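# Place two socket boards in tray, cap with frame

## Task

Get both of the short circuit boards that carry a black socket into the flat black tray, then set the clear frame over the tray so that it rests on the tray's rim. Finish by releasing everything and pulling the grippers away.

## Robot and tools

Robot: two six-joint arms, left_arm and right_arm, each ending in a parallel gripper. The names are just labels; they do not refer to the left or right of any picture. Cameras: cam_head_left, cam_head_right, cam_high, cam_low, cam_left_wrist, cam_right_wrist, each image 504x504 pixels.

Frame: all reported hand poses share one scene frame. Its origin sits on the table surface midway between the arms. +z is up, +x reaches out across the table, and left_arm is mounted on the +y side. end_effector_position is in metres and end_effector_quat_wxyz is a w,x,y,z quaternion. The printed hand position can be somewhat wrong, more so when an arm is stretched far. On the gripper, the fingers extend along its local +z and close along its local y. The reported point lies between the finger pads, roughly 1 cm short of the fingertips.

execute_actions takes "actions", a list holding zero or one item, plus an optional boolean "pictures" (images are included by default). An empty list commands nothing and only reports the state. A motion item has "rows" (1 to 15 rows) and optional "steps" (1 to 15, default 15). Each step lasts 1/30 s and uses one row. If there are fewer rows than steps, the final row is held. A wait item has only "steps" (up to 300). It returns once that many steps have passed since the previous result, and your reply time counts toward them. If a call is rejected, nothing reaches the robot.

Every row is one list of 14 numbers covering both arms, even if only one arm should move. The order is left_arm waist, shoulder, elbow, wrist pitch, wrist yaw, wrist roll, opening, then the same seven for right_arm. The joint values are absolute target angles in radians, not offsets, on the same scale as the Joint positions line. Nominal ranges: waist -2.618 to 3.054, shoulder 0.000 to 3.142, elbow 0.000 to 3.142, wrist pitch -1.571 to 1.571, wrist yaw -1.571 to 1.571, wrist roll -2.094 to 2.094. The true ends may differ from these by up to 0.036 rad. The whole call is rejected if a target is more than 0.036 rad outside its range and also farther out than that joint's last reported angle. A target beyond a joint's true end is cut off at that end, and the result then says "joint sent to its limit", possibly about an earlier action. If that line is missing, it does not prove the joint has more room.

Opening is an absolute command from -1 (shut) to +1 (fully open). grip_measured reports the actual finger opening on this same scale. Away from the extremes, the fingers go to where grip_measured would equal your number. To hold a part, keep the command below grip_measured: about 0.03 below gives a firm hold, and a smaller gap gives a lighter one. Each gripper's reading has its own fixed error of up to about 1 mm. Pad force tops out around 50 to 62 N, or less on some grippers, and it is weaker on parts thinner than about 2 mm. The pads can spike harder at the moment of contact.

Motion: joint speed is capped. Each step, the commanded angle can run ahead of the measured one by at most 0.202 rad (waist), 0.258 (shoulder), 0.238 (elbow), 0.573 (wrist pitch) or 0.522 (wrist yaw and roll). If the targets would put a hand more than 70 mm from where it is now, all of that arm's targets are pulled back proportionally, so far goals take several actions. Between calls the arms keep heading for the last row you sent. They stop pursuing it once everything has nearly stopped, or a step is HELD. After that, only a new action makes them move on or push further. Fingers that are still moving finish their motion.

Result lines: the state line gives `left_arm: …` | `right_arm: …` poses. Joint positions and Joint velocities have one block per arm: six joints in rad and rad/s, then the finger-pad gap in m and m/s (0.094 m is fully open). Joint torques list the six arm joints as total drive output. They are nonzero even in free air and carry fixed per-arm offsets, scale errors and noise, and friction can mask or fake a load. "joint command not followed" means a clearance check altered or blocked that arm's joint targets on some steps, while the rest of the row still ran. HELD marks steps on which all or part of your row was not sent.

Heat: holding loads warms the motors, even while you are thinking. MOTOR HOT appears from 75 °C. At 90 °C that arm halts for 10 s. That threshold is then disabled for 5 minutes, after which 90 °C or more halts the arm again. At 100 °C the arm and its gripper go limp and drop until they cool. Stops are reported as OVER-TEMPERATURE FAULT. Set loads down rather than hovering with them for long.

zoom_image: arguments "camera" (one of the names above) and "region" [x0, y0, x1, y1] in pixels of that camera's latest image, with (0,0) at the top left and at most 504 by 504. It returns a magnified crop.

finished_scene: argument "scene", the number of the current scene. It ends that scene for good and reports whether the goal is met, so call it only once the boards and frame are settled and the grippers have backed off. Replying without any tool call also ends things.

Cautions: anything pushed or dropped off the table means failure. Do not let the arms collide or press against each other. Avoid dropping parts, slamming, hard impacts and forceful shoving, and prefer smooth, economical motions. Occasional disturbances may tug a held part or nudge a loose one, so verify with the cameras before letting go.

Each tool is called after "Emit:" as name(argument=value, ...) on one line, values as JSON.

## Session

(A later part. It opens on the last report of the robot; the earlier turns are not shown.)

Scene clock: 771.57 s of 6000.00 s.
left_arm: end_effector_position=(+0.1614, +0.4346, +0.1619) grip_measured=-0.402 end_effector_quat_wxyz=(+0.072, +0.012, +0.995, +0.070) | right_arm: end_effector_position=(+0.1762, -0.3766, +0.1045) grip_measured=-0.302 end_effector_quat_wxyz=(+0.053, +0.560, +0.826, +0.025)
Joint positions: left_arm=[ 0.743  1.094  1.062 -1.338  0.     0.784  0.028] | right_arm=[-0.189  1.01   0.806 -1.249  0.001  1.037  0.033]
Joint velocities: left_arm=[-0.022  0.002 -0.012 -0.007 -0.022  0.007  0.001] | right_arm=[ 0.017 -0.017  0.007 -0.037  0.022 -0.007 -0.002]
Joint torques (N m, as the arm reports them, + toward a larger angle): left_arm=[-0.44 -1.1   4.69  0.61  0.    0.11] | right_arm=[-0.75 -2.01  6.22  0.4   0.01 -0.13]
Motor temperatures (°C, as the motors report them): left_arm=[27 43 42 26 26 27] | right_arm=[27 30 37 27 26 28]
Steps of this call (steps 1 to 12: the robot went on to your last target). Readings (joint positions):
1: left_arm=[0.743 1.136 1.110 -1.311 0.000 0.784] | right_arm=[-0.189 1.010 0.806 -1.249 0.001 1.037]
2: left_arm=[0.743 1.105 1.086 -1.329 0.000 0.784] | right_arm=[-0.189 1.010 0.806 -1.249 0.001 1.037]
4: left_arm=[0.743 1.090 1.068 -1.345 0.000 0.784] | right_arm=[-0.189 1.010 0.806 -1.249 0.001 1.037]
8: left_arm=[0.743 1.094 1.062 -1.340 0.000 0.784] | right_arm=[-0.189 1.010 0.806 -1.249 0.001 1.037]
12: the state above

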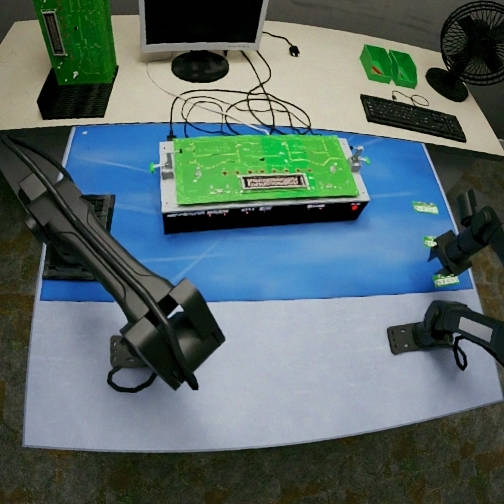

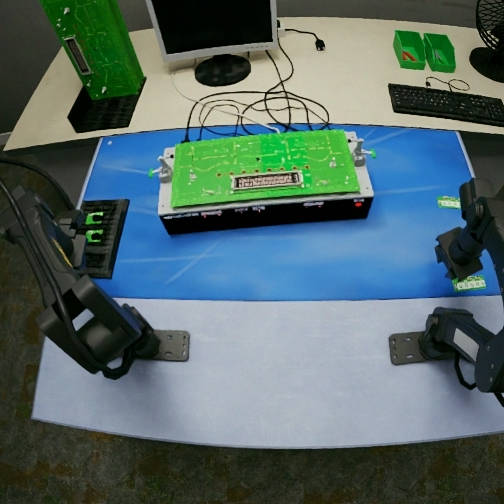

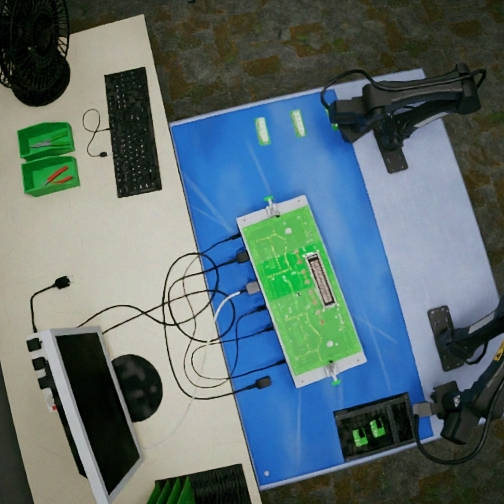

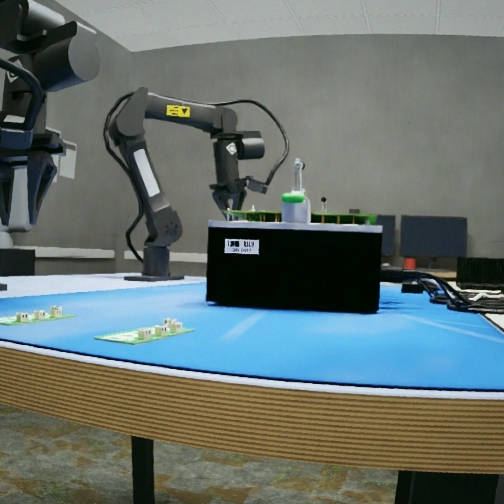

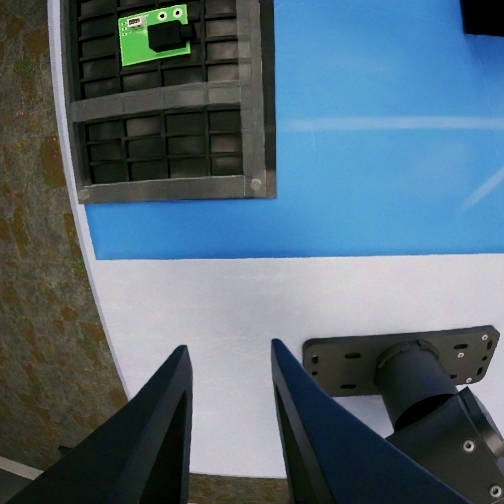

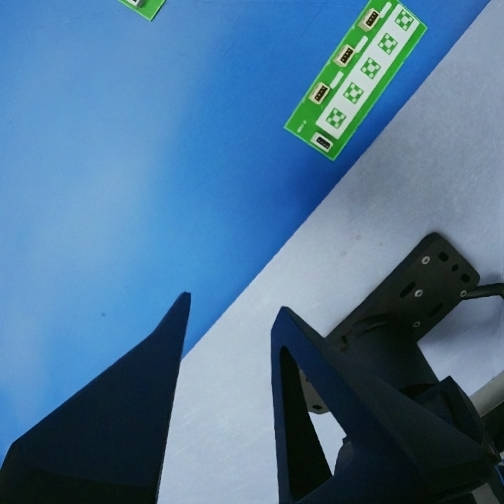

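Emit:
execute_actions(actions=[])

Scene clock: 776.63 s of 6000.00 s.
left_arm: end_effector_position=(+0.1616, +0.4348, +0.1619) grip_measured=-0.402 end_effector_quat_wxyz=(+0.072, +0.012, +0.995, +0.070) | right_arm: end_effector_position=(+0.1762, -0.3766, +0.1045) grip_measured=-0.302 end_effector_quat_wxyz=(+0.053, +0.560, +0.826, +0.025)
Joint positions: left_arm=[ 0.743  1.094  1.062 -1.337  0.     0.784  0.028] | right_arm=[-0.189  1.01   0.806 -1.249  0.001  1.037  0.033]
Joint velocities: left_arm=[-0.002 -0.007 -0.007 -0.022 -0.081 -0.022  0.001] | right_arm=[ 0.002 -0.017 -0.002 -0.066 -0.037 -0.022  0.001]
Joint torques (N m, as the arm reports them, + toward a larger angle): left_arm=[-0.31 -1.15  4.74  0.54 -0.01  0.08] | right_arm=[-0.75 -2.01  6.23  0.41  0.01 -0.13]
Motor temperatures (°C, as the motors report them): left_arm=[27 41 41 26 26 27] | right_arm=[27 30 37 27 26 28]
Steps of this call (steps 1 to 30: the robot went on to your last target; steps 31 to 90: nothing new was sent; then 2.07 s passed at rest). Readings (joint positions):
1: left_arm=[0.743 1.094 1.062 -1.338 0.000 0.784] | right_arm=[-0.189 1.010 0.806 -1.249 0.001 1.037]
2: left_arm=[0.743 1.094 1.062 -1.337 0.000 0.784] | right_arm=[-0.189 1.010 0.806 -1.249 0.001 1.037]
4: left_arm=[0.743 1.094 1.062 -1.337 0.000 0.784] | right_arm=[-0.189 1.010 0.806 -1.249 0.001 1.037]
8: left_arm=[0.743 1.094 1.062 -1.337 0.000 0.784] | right_arm=[-0.189 1.010 0.806 -1.249 0.001 1.037]
90: the state above
All arms were judged still, so your last target was given up. Only a new action makes them travel on or press farther. Fingers that are still opening or closing keep moving.

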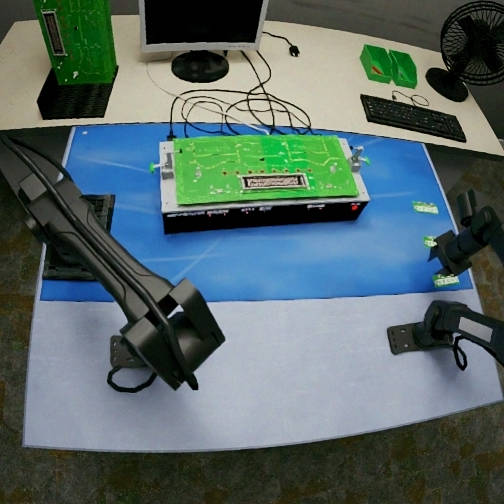

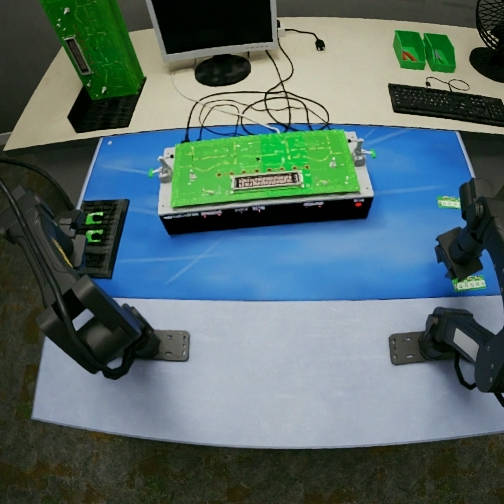

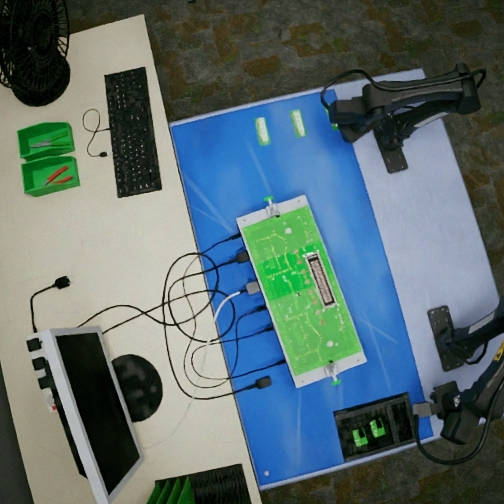

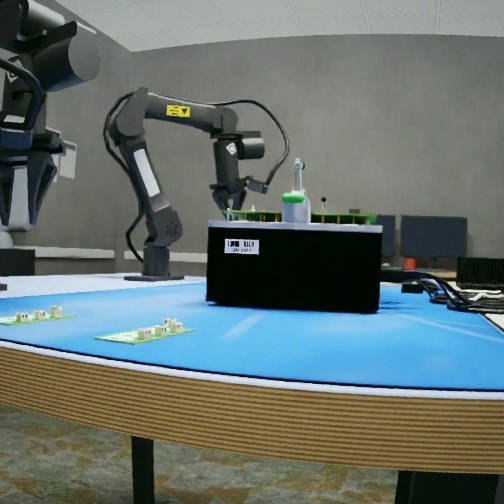

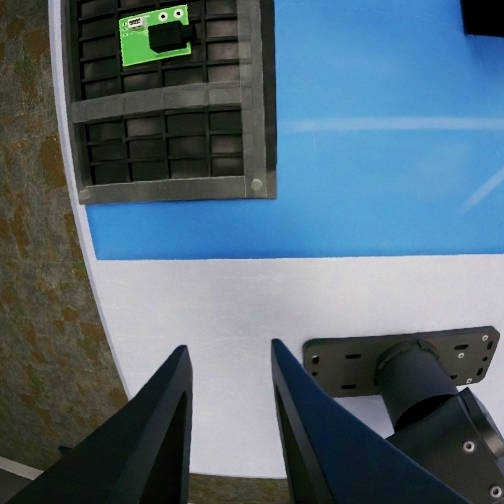

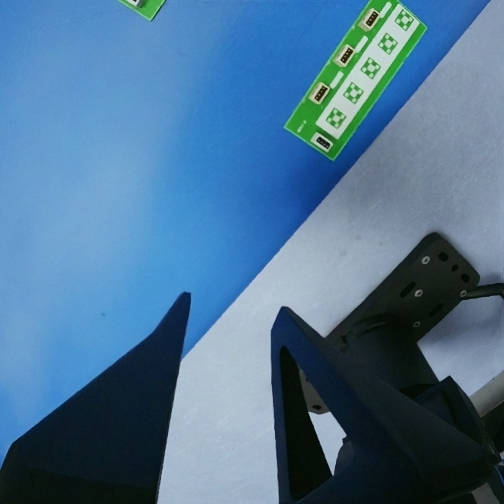

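Emit:
finished_scene(scene=2)

The scene is finished: the task was done.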